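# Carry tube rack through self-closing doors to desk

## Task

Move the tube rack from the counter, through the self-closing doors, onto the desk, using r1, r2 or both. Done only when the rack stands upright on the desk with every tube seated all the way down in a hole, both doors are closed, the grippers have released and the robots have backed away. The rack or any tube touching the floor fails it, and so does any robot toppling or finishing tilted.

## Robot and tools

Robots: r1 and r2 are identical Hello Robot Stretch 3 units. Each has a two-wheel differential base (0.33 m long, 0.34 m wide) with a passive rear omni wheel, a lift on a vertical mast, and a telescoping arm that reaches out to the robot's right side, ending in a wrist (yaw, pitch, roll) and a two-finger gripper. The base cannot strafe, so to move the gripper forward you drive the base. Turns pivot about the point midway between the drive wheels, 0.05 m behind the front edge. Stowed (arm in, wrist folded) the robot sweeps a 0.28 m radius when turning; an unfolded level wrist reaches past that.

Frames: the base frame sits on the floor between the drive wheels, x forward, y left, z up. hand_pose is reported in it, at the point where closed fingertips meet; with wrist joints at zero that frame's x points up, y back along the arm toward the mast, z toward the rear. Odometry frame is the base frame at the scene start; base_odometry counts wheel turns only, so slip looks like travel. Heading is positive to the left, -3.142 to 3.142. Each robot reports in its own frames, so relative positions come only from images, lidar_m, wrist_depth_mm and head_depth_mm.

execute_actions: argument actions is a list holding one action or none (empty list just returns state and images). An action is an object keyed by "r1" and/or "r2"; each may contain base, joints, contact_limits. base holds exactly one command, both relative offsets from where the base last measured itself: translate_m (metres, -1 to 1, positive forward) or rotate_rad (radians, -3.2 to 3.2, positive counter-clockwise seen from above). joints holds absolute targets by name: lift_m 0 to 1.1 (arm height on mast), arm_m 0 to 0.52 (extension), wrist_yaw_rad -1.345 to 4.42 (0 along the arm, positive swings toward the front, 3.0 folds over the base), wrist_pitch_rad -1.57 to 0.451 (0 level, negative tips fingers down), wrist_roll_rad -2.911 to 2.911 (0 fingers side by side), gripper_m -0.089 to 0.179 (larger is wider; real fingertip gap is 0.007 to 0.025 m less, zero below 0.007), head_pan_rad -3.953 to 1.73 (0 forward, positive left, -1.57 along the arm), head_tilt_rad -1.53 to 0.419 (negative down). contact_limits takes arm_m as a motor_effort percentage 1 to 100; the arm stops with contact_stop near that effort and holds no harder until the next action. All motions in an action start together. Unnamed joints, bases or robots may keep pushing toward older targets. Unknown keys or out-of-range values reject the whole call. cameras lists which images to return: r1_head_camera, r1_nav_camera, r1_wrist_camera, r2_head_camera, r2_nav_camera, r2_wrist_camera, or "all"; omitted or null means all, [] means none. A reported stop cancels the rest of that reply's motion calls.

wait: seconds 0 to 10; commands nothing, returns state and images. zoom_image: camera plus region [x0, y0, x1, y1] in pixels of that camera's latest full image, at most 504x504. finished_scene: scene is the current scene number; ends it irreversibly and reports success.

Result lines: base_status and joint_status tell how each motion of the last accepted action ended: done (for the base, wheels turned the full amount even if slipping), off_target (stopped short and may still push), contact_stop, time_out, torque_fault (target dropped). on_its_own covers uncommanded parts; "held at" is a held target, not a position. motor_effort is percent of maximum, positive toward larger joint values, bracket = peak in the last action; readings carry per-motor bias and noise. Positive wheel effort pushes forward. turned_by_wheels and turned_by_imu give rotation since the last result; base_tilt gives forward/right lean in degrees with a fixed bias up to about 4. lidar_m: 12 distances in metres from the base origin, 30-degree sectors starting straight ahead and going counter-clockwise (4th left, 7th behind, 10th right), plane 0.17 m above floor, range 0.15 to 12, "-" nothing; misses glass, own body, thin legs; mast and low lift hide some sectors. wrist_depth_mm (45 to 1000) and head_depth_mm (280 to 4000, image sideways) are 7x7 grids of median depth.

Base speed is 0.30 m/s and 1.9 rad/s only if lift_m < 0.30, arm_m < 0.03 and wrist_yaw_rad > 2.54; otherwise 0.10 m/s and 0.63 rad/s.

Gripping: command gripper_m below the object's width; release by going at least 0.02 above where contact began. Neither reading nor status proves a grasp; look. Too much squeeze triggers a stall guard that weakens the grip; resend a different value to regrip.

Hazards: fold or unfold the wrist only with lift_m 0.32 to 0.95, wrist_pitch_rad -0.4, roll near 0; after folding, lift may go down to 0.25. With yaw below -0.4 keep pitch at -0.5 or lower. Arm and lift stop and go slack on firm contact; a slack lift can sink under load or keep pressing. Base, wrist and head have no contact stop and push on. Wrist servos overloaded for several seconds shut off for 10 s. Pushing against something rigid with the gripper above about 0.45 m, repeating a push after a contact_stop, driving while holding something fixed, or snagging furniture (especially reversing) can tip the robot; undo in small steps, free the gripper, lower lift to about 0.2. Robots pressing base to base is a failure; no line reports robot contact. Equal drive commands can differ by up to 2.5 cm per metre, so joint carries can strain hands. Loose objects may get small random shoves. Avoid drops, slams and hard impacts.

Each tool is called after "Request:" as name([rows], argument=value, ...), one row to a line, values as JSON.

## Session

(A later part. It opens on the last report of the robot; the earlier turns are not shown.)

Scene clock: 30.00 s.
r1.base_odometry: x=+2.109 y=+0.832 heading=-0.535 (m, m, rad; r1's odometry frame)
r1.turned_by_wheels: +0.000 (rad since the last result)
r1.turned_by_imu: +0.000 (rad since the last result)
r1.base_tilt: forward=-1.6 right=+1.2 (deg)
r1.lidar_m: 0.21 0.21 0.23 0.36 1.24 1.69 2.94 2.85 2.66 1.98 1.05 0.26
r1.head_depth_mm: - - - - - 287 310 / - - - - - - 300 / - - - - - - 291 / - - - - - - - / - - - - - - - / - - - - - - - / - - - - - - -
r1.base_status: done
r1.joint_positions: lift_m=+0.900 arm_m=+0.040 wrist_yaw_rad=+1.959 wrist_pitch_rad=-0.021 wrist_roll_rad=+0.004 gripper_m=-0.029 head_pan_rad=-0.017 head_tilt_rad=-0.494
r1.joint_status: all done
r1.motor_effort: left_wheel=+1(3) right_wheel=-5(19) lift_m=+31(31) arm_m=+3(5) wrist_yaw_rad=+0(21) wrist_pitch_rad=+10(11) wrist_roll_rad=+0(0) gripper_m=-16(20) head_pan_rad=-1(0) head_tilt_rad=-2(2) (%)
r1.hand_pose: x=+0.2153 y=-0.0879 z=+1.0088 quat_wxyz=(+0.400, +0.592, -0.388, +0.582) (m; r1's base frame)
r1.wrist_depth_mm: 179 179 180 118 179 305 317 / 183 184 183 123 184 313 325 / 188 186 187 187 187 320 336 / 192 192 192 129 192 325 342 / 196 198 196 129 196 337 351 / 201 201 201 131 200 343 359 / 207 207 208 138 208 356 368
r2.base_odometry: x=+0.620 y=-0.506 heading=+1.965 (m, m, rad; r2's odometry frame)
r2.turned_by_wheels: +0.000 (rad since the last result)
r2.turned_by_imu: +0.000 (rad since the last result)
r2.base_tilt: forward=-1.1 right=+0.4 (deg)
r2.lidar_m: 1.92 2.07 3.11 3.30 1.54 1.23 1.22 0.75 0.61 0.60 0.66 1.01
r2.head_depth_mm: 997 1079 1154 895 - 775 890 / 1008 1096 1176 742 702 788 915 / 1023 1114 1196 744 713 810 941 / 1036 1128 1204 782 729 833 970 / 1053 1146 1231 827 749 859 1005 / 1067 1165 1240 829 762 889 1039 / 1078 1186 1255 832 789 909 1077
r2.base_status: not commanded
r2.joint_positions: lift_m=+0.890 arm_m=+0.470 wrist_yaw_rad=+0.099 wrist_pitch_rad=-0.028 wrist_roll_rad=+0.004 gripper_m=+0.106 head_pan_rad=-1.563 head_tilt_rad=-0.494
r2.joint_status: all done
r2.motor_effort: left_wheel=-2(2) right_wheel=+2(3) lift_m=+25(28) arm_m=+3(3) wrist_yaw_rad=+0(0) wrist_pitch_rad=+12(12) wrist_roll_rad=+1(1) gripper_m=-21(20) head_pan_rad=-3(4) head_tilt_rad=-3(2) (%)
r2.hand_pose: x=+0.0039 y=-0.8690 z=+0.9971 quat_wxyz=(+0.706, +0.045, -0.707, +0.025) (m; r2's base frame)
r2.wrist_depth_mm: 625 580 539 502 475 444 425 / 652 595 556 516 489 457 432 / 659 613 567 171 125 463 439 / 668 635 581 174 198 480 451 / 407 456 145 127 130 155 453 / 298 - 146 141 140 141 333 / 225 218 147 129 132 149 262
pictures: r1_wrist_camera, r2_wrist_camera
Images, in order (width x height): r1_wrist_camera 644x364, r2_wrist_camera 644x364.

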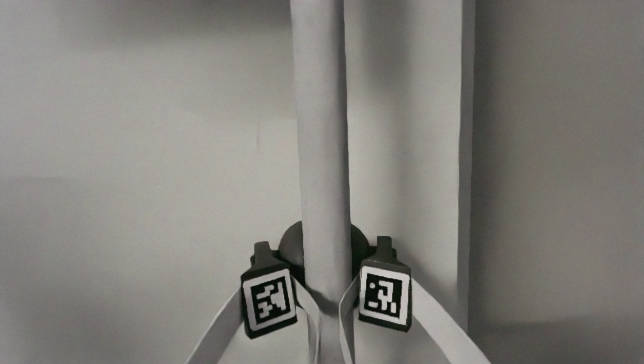

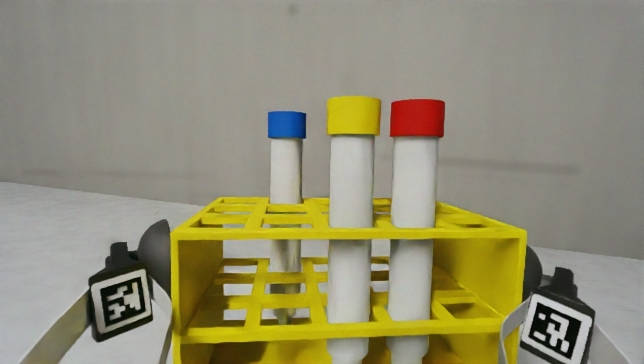

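Request:
execute_actions([
  {"r1":{"base":{"translate_m":-0.1},"joints":{"arm_m":0.064}},"r2":{"base":{"translate_m":0.1},"joints":{"arm_m":0.33}}},
], cameras=[])

Request:
execute_actions([
  {"r1":{"base":{"translate_m":-0.26},"joints":{"arm_m":0.069}},"r2":{"base":{"translate_m":0.2},"joints":{"arm_m":0,"head_pan_rad":0,"head_tilt_rad":-0.8}}},
], cameras=[])

Request:
execute_actions([
  {"r1":{"base":{"translate_m":-0.1},"joints":{"arm_m":0.04}},"r2":{"base":{"rotate_rad":0.75},"joints":{"wrist_yaw_rad":1.5,"lift_m":0.7}}},
], cameras=[])

Request:
execute_actions([
  {"r1":{"base":{"translate_m":-0.09},"joints":{"arm_m":0.005}},"r2":{"base":{"rotate_rad":0.69},"joints":{"wrist_yaw_rad":2.6,"lift_m":0.5}}},
], cameras=[])

Request:
execute_actions([
  {"r2":{"base":{"translate_m":0.95},"joints":{"lift_m":0.28}}},
], cameras=["r2_nav_camera","r1_wrist_camera","r2_wrist_camera"])

Scene clock: 32.57 s.
r1.base_odometry: x=+2.023 y=+0.883 heading=-0.535 (m, m, rad; r1's odometry frame)
r1.turned_by_wheels: +0.000 (rad since the last result)
r1.turned_by_imu: +0.000 (rad since the last result)
r1.base_tilt: forward=-1.6 right=+1.2 (deg)
r1.lidar_m: 0.22 0.22 0.26 0.47 1.61 1.64 2.86 2.77 2.74 2.03 1.37 0.25
r1.head_depth_mm: - - - - - - 302 / - - - - - - 297 / - - - - - - 292 / - - - - - - 287 / - - - - - - - / - - - - - - - / - - - - - - -
r1.base_status: done
r1.joint_positions: lift_m=+0.900 arm_m=+0.064 wrist_yaw_rad=+1.961 wrist_pitch_rad=-0.021 wrist_roll_rad=+0.004 gripper_m=-0.029 head_pan_rad=-0.017 head_tilt_rad=-0.494
r1.joint_status: all done
r1.motor_effort: left_wheel=+1(1) right_wheel=-4(19) lift_m=+31(31) arm_m=+2(4) wrist_yaw_rad=-1(19) wrist_pitch_rad=+10(10) wrist_roll_rad=+0(0) gripper_m=-17(21) head_pan_rad=-1(0) head_tilt_rad=-2(2) (%)
r1.hand_pose: x=+0.2151 y=-0.1114 z=+1.0089 quat_wxyz=(+0.399, +0.593, -0.388, +0.582) (m; r1's base frame)
r1.wrist_depth_mm: 198 192 185 118 173 404 419 / 202 196 190 121 177 411 431 / 208 202 195 183 182 421 439 / 214 207 199 130 185 432 452 / 219 212 204 129 190 443 467 / 226 218 211 130 192 456 475 / 233 225 216 136 201 471 491
r2.base_odometry: x=+0.581 y=-0.414 heading=+1.965 (m, m, rad; r2's odometry frame)
r2.turned_by_wheels: +0.000 (rad since the last result)
r2.turned_by_imu: +0.000 (rad since the last result)
r2.base_tilt: forward=-1.2 right=+0.4 (deg)
r2.lidar_m: 1.82 1.97 2.96 3.49 1.67 1.34 1.32 0.77 0.62 0.62 0.67 1.85
r2.head_depth_mm: 1003 1090 1165 867 - 806 906 / 1018 1107 1179 - 723 808 935 / 1035 1122 1199 - 746 829 966 / 1047 1142 1220 745 750 855 996 / 1064 1163 1230 825 763 878 1031 / 1078 1178 1248 829 787 906 1062 / 1096 1200 1270 830 808 931 1109
r2.base_status: done
r2.joint_positions: lift_m=+0.890 arm_m=+0.330 wrist_yaw_rad=+0.099 wrist_pitch_rad=-0.028 wrist_roll_rad=+0.004 gripper_m=+0.106 head_pan_rad=-1.563 head_tilt_rad=-0.494
r2.joint_status: all done
r2.motor_effort: left_wheel=-2(1) right_wheel=+2(9) lift_m=+25(25) arm_m=-3(4) wrist_yaw_rad=+1(0) wrist_pitch_rad=+12(12) wrist_roll_rad=+1(1) gripper_m=-20(20) head_pan_rad=-4(3) head_tilt_rad=-2(3) (%)
r2.hand_pose: x=+0.0039 y=-0.7294 z=+0.9970 quat_wxyz=(+0.706, +0.045, -0.707, +0.025) (m; r2's base frame)
r2.wrist_depth_mm: 796 738 696 641 603 569 539 / 827 766 702 664 614 587 553 / 854 782 727 171 126 601 558 / 692 714 714 174 198 608 577 / 405 458 145 127 130 160 496 / 301 - 146 142 140 141 335 / 226 218 147 129 132 149 263
pictures: none
No camera images: the call's "cameras" was empty. Leave "cameras" out to get every camera's image.

Scene clock: 36.57 s.
r1.base_odometry: x=+1.799 y=+1.016 heading=-0.534 (m, m, rad; r1's odometry frame)
r1.turned_by_wheels: +0.000 (rad since the last result)
r1.turned_by_imu: +0.000 (rad since the last result)
r1.base_tilt: forward=-1.6 right=+1.1 (deg)
r1.lidar_m: 0.26 0.28 0.41 0.88 2.06 1.50 2.62 2.54 2.65 2.16 2.09 0.26
r1.head_depth_mm: - - - - - 285 307 / - - - - - 287 316 / - - - - - 291 324 / - - - - - 294 332 / - - - - - 298 340 / - - - - - 304 348 / - - - - 286 311 357
r1.base_status: done
r1.joint_positions: lift_m=+0.900 arm_m=+0.069 wrist_yaw_rad=+1.980 wrist_pitch_rad=-0.020 wrist_roll_rad=+0.004 gripper_m=-0.029 head_pan_rad=-0.017 head_tilt_rad=-0.494
r1.joint_status: all done
r1.on_its_own: wrist_yaw_rad is at rest, and its effort (-16) is outside its rest range (-12 to +12)
r1.motor_effort: left_wheel=+3(3) right_wheel=-10(19) lift_m=+32(32) arm_m=+2(3) wrist_yaw_rad=-16(18) wrist_pitch_rad=+10(11) wrist_roll_rad=+0(0) gripper_m=-17(19) head_pan_rad=-1(1) head_tilt_rad=-2(2) (%)
r1.hand_pose: x=+0.2132 y=-0.1119 z=+1.0091 quat_wxyz=(+0.394, +0.596, -0.382, +0.586) (m; r1's base frame)
r1.wrist_depth_mm: 292 245 208 117 159 142 641 / 308 254 213 118 163 146 651 / 323 262 221 120 167 151 677 / 336 274 227 122 171 154 691 / 355 284 238 124 174 157 704 / 371 296 254 125 173 162 733 / 390 309 247 200 188 167 745
r2.base_odometry: x=+0.504 y=-0.229 heading=+1.965 (m, m, rad; r2's odometry frame)
r2.turned_by_wheels: +0.000 (rad since the last result)
r2.turned_by_imu: +0.000 (rad since the last result)
r2.base_tilt: forward=-1.1 right=+0.4 (deg)
r2.lidar_m: 1.62 1.75 2.64 3.46 1.81 1.53 1.52 0.81 0.65 0.65 0.70 1.64
r2.head_depth_mm: 1355 1549 1796 1828 1514 1294 1131 / 1380 1586 1837 1834 1515 1298 1129 / 1399 1589 1865 1835 1523 1300 1130 / 1412 1625 1911 1837 1521 1297 1135 / 1432 1646 1935 1839 1519 1302 1137 / 1453 1672 1972 1846 1524 1307 1137 / 1473 1696 2012 1848 1536 1302 1141
r2.base_status: done
r2.joint_positions: lift_m=+0.890 arm_m=+0.000 wrist_yaw_rad=+0.099 wrist_pitch_rad=-0.029 wrist_roll_rad=+0.004 gripper_m=+0.106 head_pan_rad=-0.007 head_tilt_rad=-0.790
r2.joint_status: all done
r2.motor_effort: left_wheel=-2(1) right_wheel=+2(10) lift_m=+26(26) arm_m=-3(3) wrist_yaw_rad=+1(0) wrist_pitch_rad=+12(12) wrist_roll_rad=+1(0) gripper_m=-21(21) head_pan_rad=+3(43) head_tilt_rad=-3(22) (%)
r2.hand_pose: x=+0.0039 y=-0.3994 z=+0.9968 quat_wxyz=(+0.706, +0.046, -0.707, +0.025) (m; r2's base frame)
r2.wrist_depth_mm: - - - 968 944 871 816 / - - - - 955 875 844 / - - - 171 126 899 853 / - 744 764 173 198 906 845 / 567 505 145 127 130 160 498 / - - 146 142 140 140 343 / - 551 147 129 132 149 356
pictures: none
No camera images: the call's "cameras" was empty. Leave "cameras" out to get every camera's image.

Scene clock: 39.13 s.
r1.base_odometry: x=+1.713 y=+1.067 heading=-0.534 (m, m, rad; r1's odometry frame)
r1.turned_by_wheels: +0.000 (rad since the last result)
r1.turned_by_imu: +0.001 (rad since the last result)
r1.base_tilt: forward=-1.5 right=+1.2 (deg)
r1.lidar_m: 0.27 0.30 0.51 1.01 2.01 1.46 2.53 2.45 2.56 2.21 2.14 0.27
r1.head_depth_mm: - - - - - 286 306 / - - - - - 292 324 / - - - - - 299 339 / - - - - 286 311 355 / - - - - 292 325 372 / - - - - 299 339 391 / - - - 286 311 355 413
r1.base_status: done
r1.joint_positions: lift_m=+0.900 arm_m=+0.040 wrist_yaw_rad=+1.968 wrist_pitch_rad=-0.020 wrist_roll_rad=+0.004 gripper_m=-0.029 head_pan_rad=-0.017 head_tilt_rad=-0.494
r1.joint_status: all done
r1.motor_effort: left_wheel=+1(5) right_wheel=-7(20) lift_m=+32(31) arm_m=-2(8) wrist_yaw_rad=-6(26) wrist_pitch_rad=+10(10) wrist_roll_rad=+0(0) gripper_m=-15(17) head_pan_rad=-1(1) head_tilt_rad=-2(2) (%)
r1.hand_pose: x=+0.2144 y=-0.0862 z=+1.0091 quat_wxyz=(+0.397, +0.594, -0.386, +0.584) (m; r1's base frame)
r1.wrist_depth_mm: 374 281 225 114 159 138 727 / 392 293 230 116 162 141 731 / 416 306 240 121 166 143 751 / 444 319 246 184 170 147 791 / 476 335 258 124 172 149 802 / 503 353 278 126 171 153 835 / 540 371 280 133 186 155 846
r2.base_odometry: x=+0.504 y=-0.229 heading=+2.715 (m, m, rad; r2's odometry frame)
r2.turned_by_wheels: +0.750 (rad since the last result)
r2.turned_by_imu: +0.759 (rad since the last result)
r2.base_tilt: forward=-1.1 right=+0.4 (deg)
r2.lidar_m: 1.99 3.47 1.44 1.44 1.52 1.09 0.71 0.64 0.65 0.80 1.62 1.63
r2.head_depth_mm: 1631 1816 2020 1824 1513 466 1072 / 1807 2007 2174 1828 1512 496 1113 / 1993 2245 2282 1830 1516 1295 1132 / 2243 2586 2317 1832 1520 1303 1134 / 2549 2845 2316 1834 1520 1298 1135 / 2974 3153 2344 1843 1529 1307 1138 / 3227 3163 2349 1843 1534 1306 1138
r2.base_status: done
r2.joint_positions: lift_m=+0.700 arm_m=+0.000 wrist_yaw_rad=+1.498 wrist_pitch_rad=-0.029 wrist_roll_rad=+0.004 gripper_m=+0.106 head_pan_rad=-0.007 head_tilt_rad=-0.790
r2.joint_status: all done
r2.motor_effort: left_wheel=-2(5) right_wheel=+4(8) lift_m=+14(25) arm_m=-3(3) wrist_yaw_rad=+1(3) wrist_pitch_rad=+12(12) wrist_roll_rad=+1(1) gripper_m=-20(20) head_pan_rad=+4(3) head_tilt_rad=-4(4) (%)
r2.hand_pose: x=+0.2334 y=-0.1637 z=+0.8075 quat_wxyz=(+0.524, +0.490, -0.511, +0.473) (m; r2's base frame)
r2.wrist_depth_mm: - - - - - - - / - - - - - - - / - - - 171 125 - - / - - - 173 197 - - / - - 145 126 129 160 - / - - 146 141 137 140 - / - - 148 128 133 149 -
pictures: none
No camera images: the call's "cameras" was empty. Leave "cameras" out to get every camera's image.

Scene clock: 41.80 s.
r1.base_odometry: x=+1.635 y=+1.112 heading=-0.534 (m, m, rad; r1's odometry frame)
r1.turned_by_wheels: +0.000 (rad since the last result)
r1.turned_by_imu: +0.001 (rad since the last result)
r1.base_tilt: forward=-1.6 right=+1.2 (deg)
r1.lidar_m: 0.26 0.32 0.62 1.12 1.97 1.47 2.46 2.37 2.47 2.26 2.18 0.26
r1.head_depth_mm: - - - - - - - / - - - - - 289 310 / - - - - - 299 335 / - - - - 289 317 361 / - - - - 299 337 389 / - - - 288 315 361 420 / - - - 298 336 387 456
r1.base_status: done
r1.joint_positions: lift_m=+0.900 arm_m=+0.005 wrist_yaw_rad=+1.965 wrist_pitch_rad=-0.020 wrist_roll_rad=+0.004 gripper_m=-0.029 head_pan_rad=-0.017 head_tilt_rad=-0.494
r1.joint_status: all done
r1.motor_effort: left_wheel=+1(7) right_wheel=-7(18) lift_m=+33(31) arm_m=-3(9) wrist_yaw_rad=-4(34) wrist_pitch_rad=+10(9) wrist_roll_rad=+0(0) gripper_m=-15(18) head_pan_rad=+0(0) head_tilt_rad=-2(2) (%)
r1.hand_pose: x=+0.2148 y=-0.0521 z=+1.0092 quat_wxyz=(+0.398, +0.593, -0.387, +0.583) (m; r1's base frame)
r1.wrist_depth_mm: 532 340 245 114 158 133 123 / 575 356 252 117 161 136 126 / 620 374 262 121 165 138 144 / 666 393 273 187 168 141 845 / 678 419 286 124 171 144 871 / 702 446 313 126 168 147 912 / 717 475 316 132 187 149 932
r2.base_odometry: x=+0.504 y=-0.229 heading=-2.878 (m, m, rad; r2's odometry frame)
r2.turned_by_wheels: +0.690 (rad since the last result)
r2.turned_by_imu: +0.698 (rad since the last result)
r2.base_tilt: forward=-1.2 right=+0.4 (deg)
r2.lidar_m: 3.46 1.36 1.57 1.52 0.90 0.67 0.64 0.67 1.69 1.62 1.68 2.28
r2.head_depth_mm: 3085 3107 2303 1821 1518 1296 1125 / 3089 3126 2304 1841 1527 1293 1134 / 3086 3101 2300 1838 1520 1300 1132 / 3072 3125 2310 1834 1519 1306 1147 / 3090 3136 2308 1847 1535 1300 1134 / 3067 3140 2322 1840 1527 1309 1139 / 3085 3181 2345 1666 1530 1307 1141
r2.base_status: done
r2.joint_positions: lift_m=+0.500 arm_m=+0.000 wrist_yaw_rad=+2.598 wrist_pitch_rad=-0.029 wrist_roll_rad=+0.004 gripper_m=+0.106 head_pan_rad=-0.007 head_tilt_rad=-0.790
r2.joint_status: all done
r2.motor_effort: left_wheel=-2(5) right_wheel=+4(9) lift_m=+14(13) arm_m=-3(3) wrist_yaw_rad=+1(3) wrist_pitch_rad=+13(13) wrist_roll_rad=+1(1) gripper_m=-20(20) head_pan_rad=+3(3) head_tilt_rad=-4(4) (%)
r2.hand_pose: x=+0.1108 y=+0.0734 z=+0.6074 quat_wxyz=(+0.200, +0.685, -0.180, +0.677) (m; r2's base frame)
r2.wrist_depth_mm: - - - - - - - / - - - - - - - / - - - 171 125 - - / - - - 173 198 - - / - - 145 127 129 161 - / - - 146 141 136 141 - / - 978 148 129 135 149 -
pictures: none
No camera images: the call's "cameras" was empty. Leave "cameras" out to get every camera's image.

Scene clock: 47.97 s.
r1.base_odometry: x=+1.635 y=+1.112 heading=-0.534 (m, m, rad; r1's odometry frame)
r1.turned_by_wheels: +0.000 (rad since the last result)
r1.turned_by_imu: +0.002 (rad since the last result)
r1.base_tilt: forward=-1.5 right=+1.2 (deg)
r1.lidar_m: 0.26 0.32 0.62 1.12 1.97 2.04 0.72 2.38 2.48 2.26 2.18 0.26
r1.head_depth_mm: - - - - - - - / - - - - - 289 310 / - - - - - 299 335 / - - - - 289 317 361 / - - - - 299 337 389 / - - - 288 316 361 420 / - - - 298 336 388 456
r1.base_status: not commanded
r1.joint_positions: lift_m=+0.900 arm_m=+0.005 wrist_yaw_rad=+1.965 wrist_pitch_rad=-0.020 wrist_roll_rad=+0.004 gripper_m=-0.029 head_pan_rad=-0.017 head_tilt_rad=-0.494
r1.joint_status: not commanded
r1.motor_effort: left_wheel=+1(1) right_wheel=-7(7) lift_m=+32(32) arm_m=-3(3) wrist_yaw_rad=-4(4) wrist_pitch_rad=+10(10) wrist_roll_rad=+0(0) gripper_m=-15(15) head_pan_rad=+0(0) head_tilt_rad=-2(2) (%)
r1.hand_pose: x=+0.2148 y=-0.0521 z=+1.0092 quat_wxyz=(+0.398, +0.593, -0.387, +0.583) (m; r1's base frame)
r1.wrist_depth_mm: 529 338 244 114 158 133 123 / 571 357 253 117 161 136 126 / 626 374 263 121 165 139 143 / 671 396 273 187 168 142 838 / 688 418 285 124 171 144 866 / 699 439 314 126 167 147 904 / 727 477 316 132 186 150 911
r2.base_odometry: x=-0.413 y=-0.476 heading=-2.879 (m, m, rad; r2's odometry frame)
r2.turned_by_wheels: +0.000 (rad since the last result)
r2.turned_by_imu: +0.005 (rad since the last result)
r2.base_tilt: forward=-1.2 right=+0.4 (deg)
r2.lidar_m: 2.53 2.15 0.76 0.76 1.58 1.65 1.60 1.67 1.69 1.62 1.68 2.31
r2.head_depth_mm: 2222 2566 2285 1826 1525 1289 1131 / 2236 2547 2304 1833 1513 1293 1130 / 2228 2541 2293 1835 1516 1299 1134 / 2230 2554 2300 1826 1524 1297 1138 / 2226 2556 2317 1831 1523 1301 1138 / 2208 2539 2318 1843 1526 1301 1139 / 2226 2550 2328 1852 1531 1306 1141
r2.base_status: done
r2.joint_positions: lift_m=+0.280 arm_m=+0.000 wrist_yaw_rad=+2.598 wrist_pitch_rad=-0.030 wrist_roll_rad=+0.004 gripper_m=+0.106 head_pan_rad=-0.007 head_tilt_rad=-0.791
r2.joint_status: all done
r2.motor_effort: left_wheel=-2(6) right_wheel=+2(13) lift_m=+14(16) arm_m=-3(3) wrist_yaw_rad=+1(1) wrist_pitch_rad=+13(13) wrist_roll_rad=+1(0) gripper_m=-20(21) head_pan_rad=+4(3) head_tilt_rad=-4(5) (%)
r2.hand_pose: x=+0.1107 y=+0.0735 z=+0.3873 quat_wxyz=(+0.200, +0.685, -0.179, +0.677) (m; r2's base frame)
r2.wrist_depth_mm: - - - - - - - / - - - - - - - / - - - 171 125 - - / - - - 173 198 - - / - - 145 127 130 155 - / 848 - 146 141 136 141 - / 662 637 148 129 134 149 763
pictures: r1_wrist_camera, r2_nav_camera (sideways: a quarter turn counterclockwise sets it upright), r2_wrist_camera
Images, in order (width x height): r1_wrist_camera 644x364, r2_nav_camera 672x504, r2_wrist_camera 644x364.

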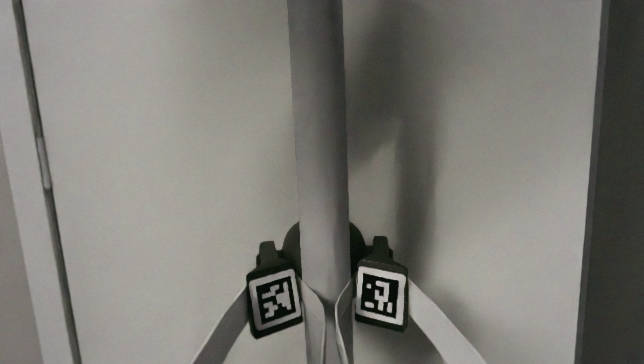

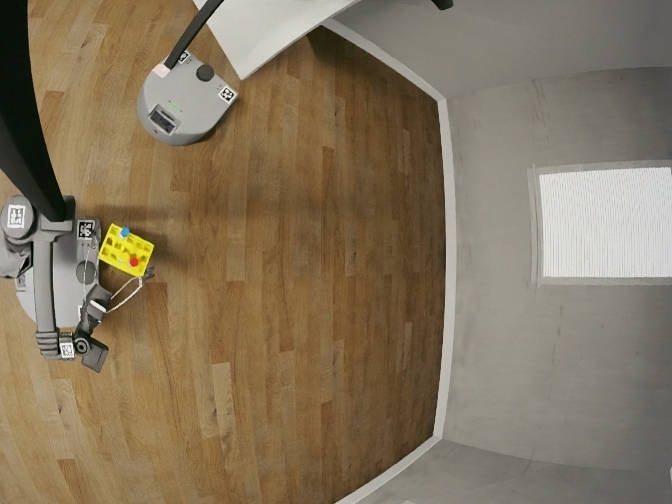

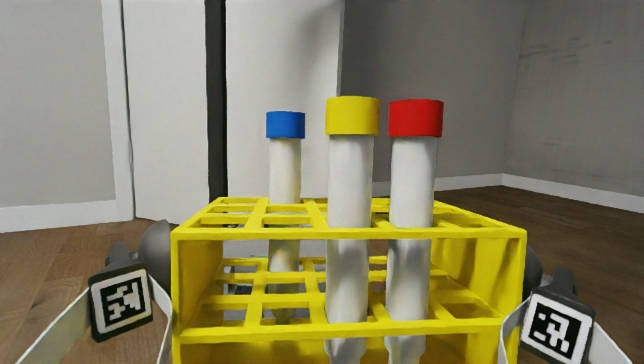

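Request:
execute_actions([
  {"r2":{"base":{"translate_m":0.95}}},
], cameras=[])

Request:
execute_actions([
  {"r2":{"base":{"rotate_rad":1.55}}},
], cameras=[])

Request:
execute_actions([
  {"r2":{"base":{"translate_m":1.0},"joints":{"head_pan_rad":0.5,"head_tilt_rad":-0.6}}},
], cameras=["r2_nav_camera"])

Scene clock: 53.00 s.
r1.base_odometry: x=+1.635 y=+1.112 heading=-0.534 (m, m, rad; r1's odometry frame)
r1.turned_by_wheels: +0.000 (rad since the last result)
r1.turned_by_imu: +0.001 (rad since the last result)
r1.base_tilt: forward=-1.6 right=+1.1 (deg)
r1.lidar_m: 0.26 0.32 0.62 1.12 1.97 2.05 2.46 2.38 0.79 2.26 2.18 0.26
r1.head_depth_mm: - - - - - - - / - - - - - 289 310 / - - - - - 299 335 / - - - - 289 317 362 / - - - - 299 337 389 / - - - 288 316 360 420 / - - - 298 336 388 457
r1.base_status: not commanded
r1.joint_positions: lift_m=+0.900 arm_m=+0.005 wrist_yaw_rad=+1.965 wrist_pitch_rad=-0.020 wrist_roll_rad=+0.004 gripper_m=-0.029 head_pan_rad=-0.017 head_tilt_rad=-0.494
r1.joint_status: not commanded
r1.motor_effort: left_wheel=+1(1) right_wheel=-7(7) lift_m=+32(32) arm_m=-2(3) wrist_yaw_rad=-3(3) wrist_pitch_rad=+9(10) wrist_roll_rad=+0(0) gripper_m=-15(15) head_pan_rad=+0(1) head_tilt_rad=-2(2) (%)
r1.hand_pose: x=+0.2148 y=-0.0521 z=+1.0092 quat_wxyz=(+0.398, +0.593, -0.387, +0.583) (m; r1's base frame)
r1.wrist_depth_mm: 528 340 244 114 157 133 123 / 565 357 253 117 161 136 126 / 616 377 263 122 164 139 143 / 665 394 273 187 169 142 857 / 688 420 286 124 171 144 867 / 709 447 315 126 167 147 899 / 726 480 316 132 187 149 921
r2.base_odometry: x=-1.330 y=-0.723 heading=-2.879 (m, m, rad; r2's odometry frame)
r2.turned_by_wheels: +0.000 (rad since the last result)
r2.turned_by_imu: +0.005 (rad since the last result)
r2.base_tilt: forward=-1.2 right=+0.4 (deg)
r2.lidar_m: 1.58 1.64 1.57 1.50 0.92 1.04 2.55 2.29 1.68 1.63 1.69 1.63
r2.head_depth_mm: 1356 1556 1819 1819 1517 1293 1128 / 1361 1562 1821 1825 1518 1296 1129 / 1350 1557 1832 1829 1522 1300 1138 / 1355 1561 1835 1823 1523 1297 1133 / 1360 1565 1834 1834 1526 1302 1136 / 1358 1560 1841 1840 1525 1304 1141 / 1366 1576 1846 1838 1522 1304 1139
r2.base_status: done
r2.joint_positions: lift_m=+0.280 arm_m=+0.000 wrist_yaw_rad=+2.599 wrist_pitch_rad=-0.030 wrist_roll_rad=+0.004 gripper_m=+0.106 head_pan_rad=-0.007 head_tilt_rad=-0.791
r2.joint_status: not commanded
r2.motor_effort: left_wheel=-1(6) right_wheel=+2(12) lift_m=+14(14) arm_m=-3(3) wrist_yaw_rad=+1(1) wrist_pitch_rad=+13(13) wrist_roll_rad=+1(1) gripper_m=-21(21) head_pan_rad=+3(4) head_tilt_rad=-3(3) (%)
r2.hand_pose: x=+0.1107 y=+0.0735 z=+0.3873 quat_wxyz=(+0.200, +0.685, -0.179, +0.677) (m; r2's base frame)
r2.wrist_depth_mm: - - - - - - - / - - - - - - - / - - - 171 125 - - / - - - 173 198 - - / - - 145 126 129 155 - / 858 - 147 141 136 141 - / 660 646 147 129 134 149 786
pictures: none
No camera images: the call's "cameras" was empty. Leave "cameras" out to get every camera's image.

Scene clock: 55.30 s.
r1.base_odometry: x=+1.635 y=+1.112 heading=-0.534 (m, m, rad; r1's odometry frame)
r1.turned_by_wheels: +0.000 (rad since the last result)
r1.turned_by_imu: +0.001 (rad since the last result)
r1.base_tilt: forward=-1.5 right=+1.2 (deg)
r1.lidar_m: 0.26 0.32 0.62 1.12 1.96 2.05 2.46 2.38 0.91 2.25 2.18 0.26
r1.head_depth_mm: - - - - - - - / - - - - - 289 310 / - - - - - 299 335 / - - - - 289 317 362 / - - - - 299 337 388 / - - - 288 316 361 420 / - - - 298 336 388 457
r1.base_status: not commanded
r1.joint_positions: lift_m=+0.900 arm_m=+0.005 wrist_yaw_rad=+1.965 wrist_pitch_rad=-0.020 wrist_roll_rad=+0.004 gripper_m=-0.029 head_pan_rad=-0.017 head_tilt_rad=-0.494
r1.joint_status: not commanded
r1.motor_effort: left_wheel=+0(1) right_wheel=-7(7) lift_m=+32(33) arm_m=-3(3) wrist_yaw_rad=-4(3) wrist_pitch_rad=+10(10) wrist_roll_rad=+0(0) gripper_m=-15(15) head_pan_rad=+0(1) head_tilt_rad=-2(2) (%)
r1.hand_pose: x=+0.2148 y=-0.0521 z=+1.0092 quat_wxyz=(+0.398, +0.593, -0.387, +0.583) (m; r1's base frame)
r1.wrist_depth_mm: 525 338 246 114 157 133 122 / 574 355 252 117 161 136 126 / 623 374 263 121 165 138 143 / 662 395 273 187 169 142 850 / 681 418 286 125 171 144 888 / 708 441 314 126 167 147 888 / 721 476 317 132 187 149 920
r2.base_odometry: x=-1.330 y=-0.723 heading=-1.329 (m, m, rad; r2's odometry frame)
r2.turned_by_wheels: +1.550 (rad since the last result)
r2.turned_by_imu: +1.561 (rad since the last result)
r2.base_tilt: forward=-1.2 right=+0.4 (deg)
r2.lidar_m: 1.50 0.92 1.03 2.55 2.34 1.70 1.62 1.68 1.64 1.57 1.64 1.58
r2.head_depth_mm: 1308 1502 1763 1820 1515 1292 1131 / 1306 1495 1760 1822 1515 1291 1130 / 1303 1500 1764 1832 1517 1300 1133 / 1306 1496 1769 1835 1525 1300 1132 / 3451 3090 2308 1834 1522 1305 1135 / 3454 3135 2326 1848 1484 1300 1137 / 3418 3161 1068 1326 1532 1281 1138
r2.base_status: done
r2.joint_positions: lift_m=+0.280 arm_m=+0.000 wrist_yaw_rad=+2.599 wrist_pitch_rad=-0.030 wrist_roll_rad=+0.004 gripper_m=+0.106 head_pan_rad=-0.007 head_tilt_rad=-0.791
r2.joint_status: not commanded
r2.motor_effort: left_wheel=-1(8) right_wheel=+2(13) lift_m=+14(14) arm_m=-3(2) wrist_yaw_rad=+1(1) wrist_pitch_rad=+13(13) wrist_roll_rad=+1(1) gripper_m=-20(20) head_pan_rad=+3(4) head_tilt_rad=-3(4) (%)
r2.hand_pose: x=+0.1107 y=+0.0735 z=+0.3873 quat_wxyz=(+0.200, +0.685, -0.179, +0.677) (m; r2's base frame)
r2.wrist_depth_mm: - - - - - - - / - - - - - - - / - - - 170 125 - - / - - - 173 198 - - / - - 145 127 129 160 - / 873 - 147 141 136 140 - / 666 643 147 129 134 149 771
pictures: none
No camera images: the call's "cameras" was empty. Leave "cameras" out to get every camera's image.

Scene clock: 60.30 s.
r1.base_odometry: x=+1.635 y=+1.112 heading=-0.534 (m, m, rad; r1's odometry frame)
r1.turned_by_wheels: +0.000 (rad since the last result)
r1.turned_by_imu: +0.001 (rad since the last result)
r1.base_tilt: forward=-1.6 right=+1.1 (deg)
r1.lidar_m: 0.26 0.32 0.62 1.12 1.96 2.04 2.45 2.38 2.48 2.25 2.19 0.26
r1.head_depth_mm: - - - - - - - / - - - - - 289 310 / - - - - - 299 335 / - - - - 289 316 362 / - - - - 299 337 388 / - - - 288 316 361 420 / - - - 298 336 387 456
r1.base_status: not commanded
r1.joint_positions: lift_m=+0.900 arm_m=+0.005 wrist_yaw_rad=+1.965 wrist_pitch_rad=-0.020 wrist_roll_rad=+0.004 gripper_m=-0.029 head_pan_rad=-0.017 head_tilt_rad=-0.494
r1.joint_status: not commanded
r1.motor_effort: left_wheel=+1(1) right_wheel=-7(7) lift_m=+32(32) arm_m=-3(3) wrist_yaw_rad=-4(3) wrist_pitch_rad=+10(9) wrist_roll_rad=+0(0) gripper_m=-15(15) head_pan_rad=+0(1) head_tilt_rad=-2(2) (%)
r1.hand_pose: x=+0.2148 y=-0.0521 z=+1.0092 quat_wxyz=(+0.398, +0.593, -0.387, +0.583) (m; r1's base frame)
r1.wrist_depth_mm: 526 339 245 114 157 133 123 / 579 357 253 117 161 136 126 / 630 375 261 122 164 139 144 / 678 394 273 187 168 142 853 / 682 418 286 125 171 144 872 / 703 443 314 125 167 147 897 / 719 474 316 133 187 150 927
r2.base_odometry: x=-1.091 y=-1.694 heading=-1.329 (m, m, rad; r2's odometry frame)
r2.turned_by_wheels: +0.000 (rad since the last result)
r2.turned_by_imu: +0.005 (rad since the last result)
r2.base_tilt: forward=-1.1 right=+0.4 (deg)
r2.lidar_m: 0.50 2.22 0.60 0.37 0.36 2.73 2.63 2.24 1.63 1.57 0.73 0.53
r2.head_depth_mm: 2418 2628 2832 535 591 682 812 / 2526 2785 2997 2320 1781 1368 906 / 2651 2940 3121 2322 1777 1446 1212 / 2699 2989 3126 2326 1785 1440 1214 / 2341 2573 2815 2324 1789 1444 1212 / 2035 2199 2392 2324 1789 1449 1217 / 1803 1929 2063 2137 1775 1408 1223
r2.base_status: done
r2.joint_positions: lift_m=+0.280 arm_m=+0.000 wrist_yaw_rad=+2.599 wrist_pitch_rad=-0.030 wrist_roll_rad=+0.004 gripper_m=+0.106 head_pan_rad=+0.493 head_tilt_rad=-0.605
r2.joint_status: all done
r2.motor_effort: left_wheel=-2(5) right_wheel=+3(13) lift_m=+14(14) arm_m=-3(3) wrist_yaw_rad=+1(1) wrist_pitch_rad=+13(13) wrist_roll_rad=+1(1) gripper_m=-20(20) head_pan_rad=+4(31) head_tilt_rad=+2(17) (%)
r2.hand_pose: x=+0.1107 y=+0.0735 z=+0.3873 quat_wxyz=(+0.200, +0.685, -0.179, +0.677) (m; r2's base frame)
r2.wrist_depth_mm: 347 447 627 - - - - / 356 455 639 - - - - / 360 458 627 170 125 - - / 368 472 599 174 198 - - / 372 456 145 127 129 155 - / 370 - 146 141 136 141 937 / 362 482 147 129 135 149 370
pictures: r2_nav_camera (sideways: a quarter turn counterclockwise sets it upright)
Images, in order (width x height): r2_nav_camera 672x504.

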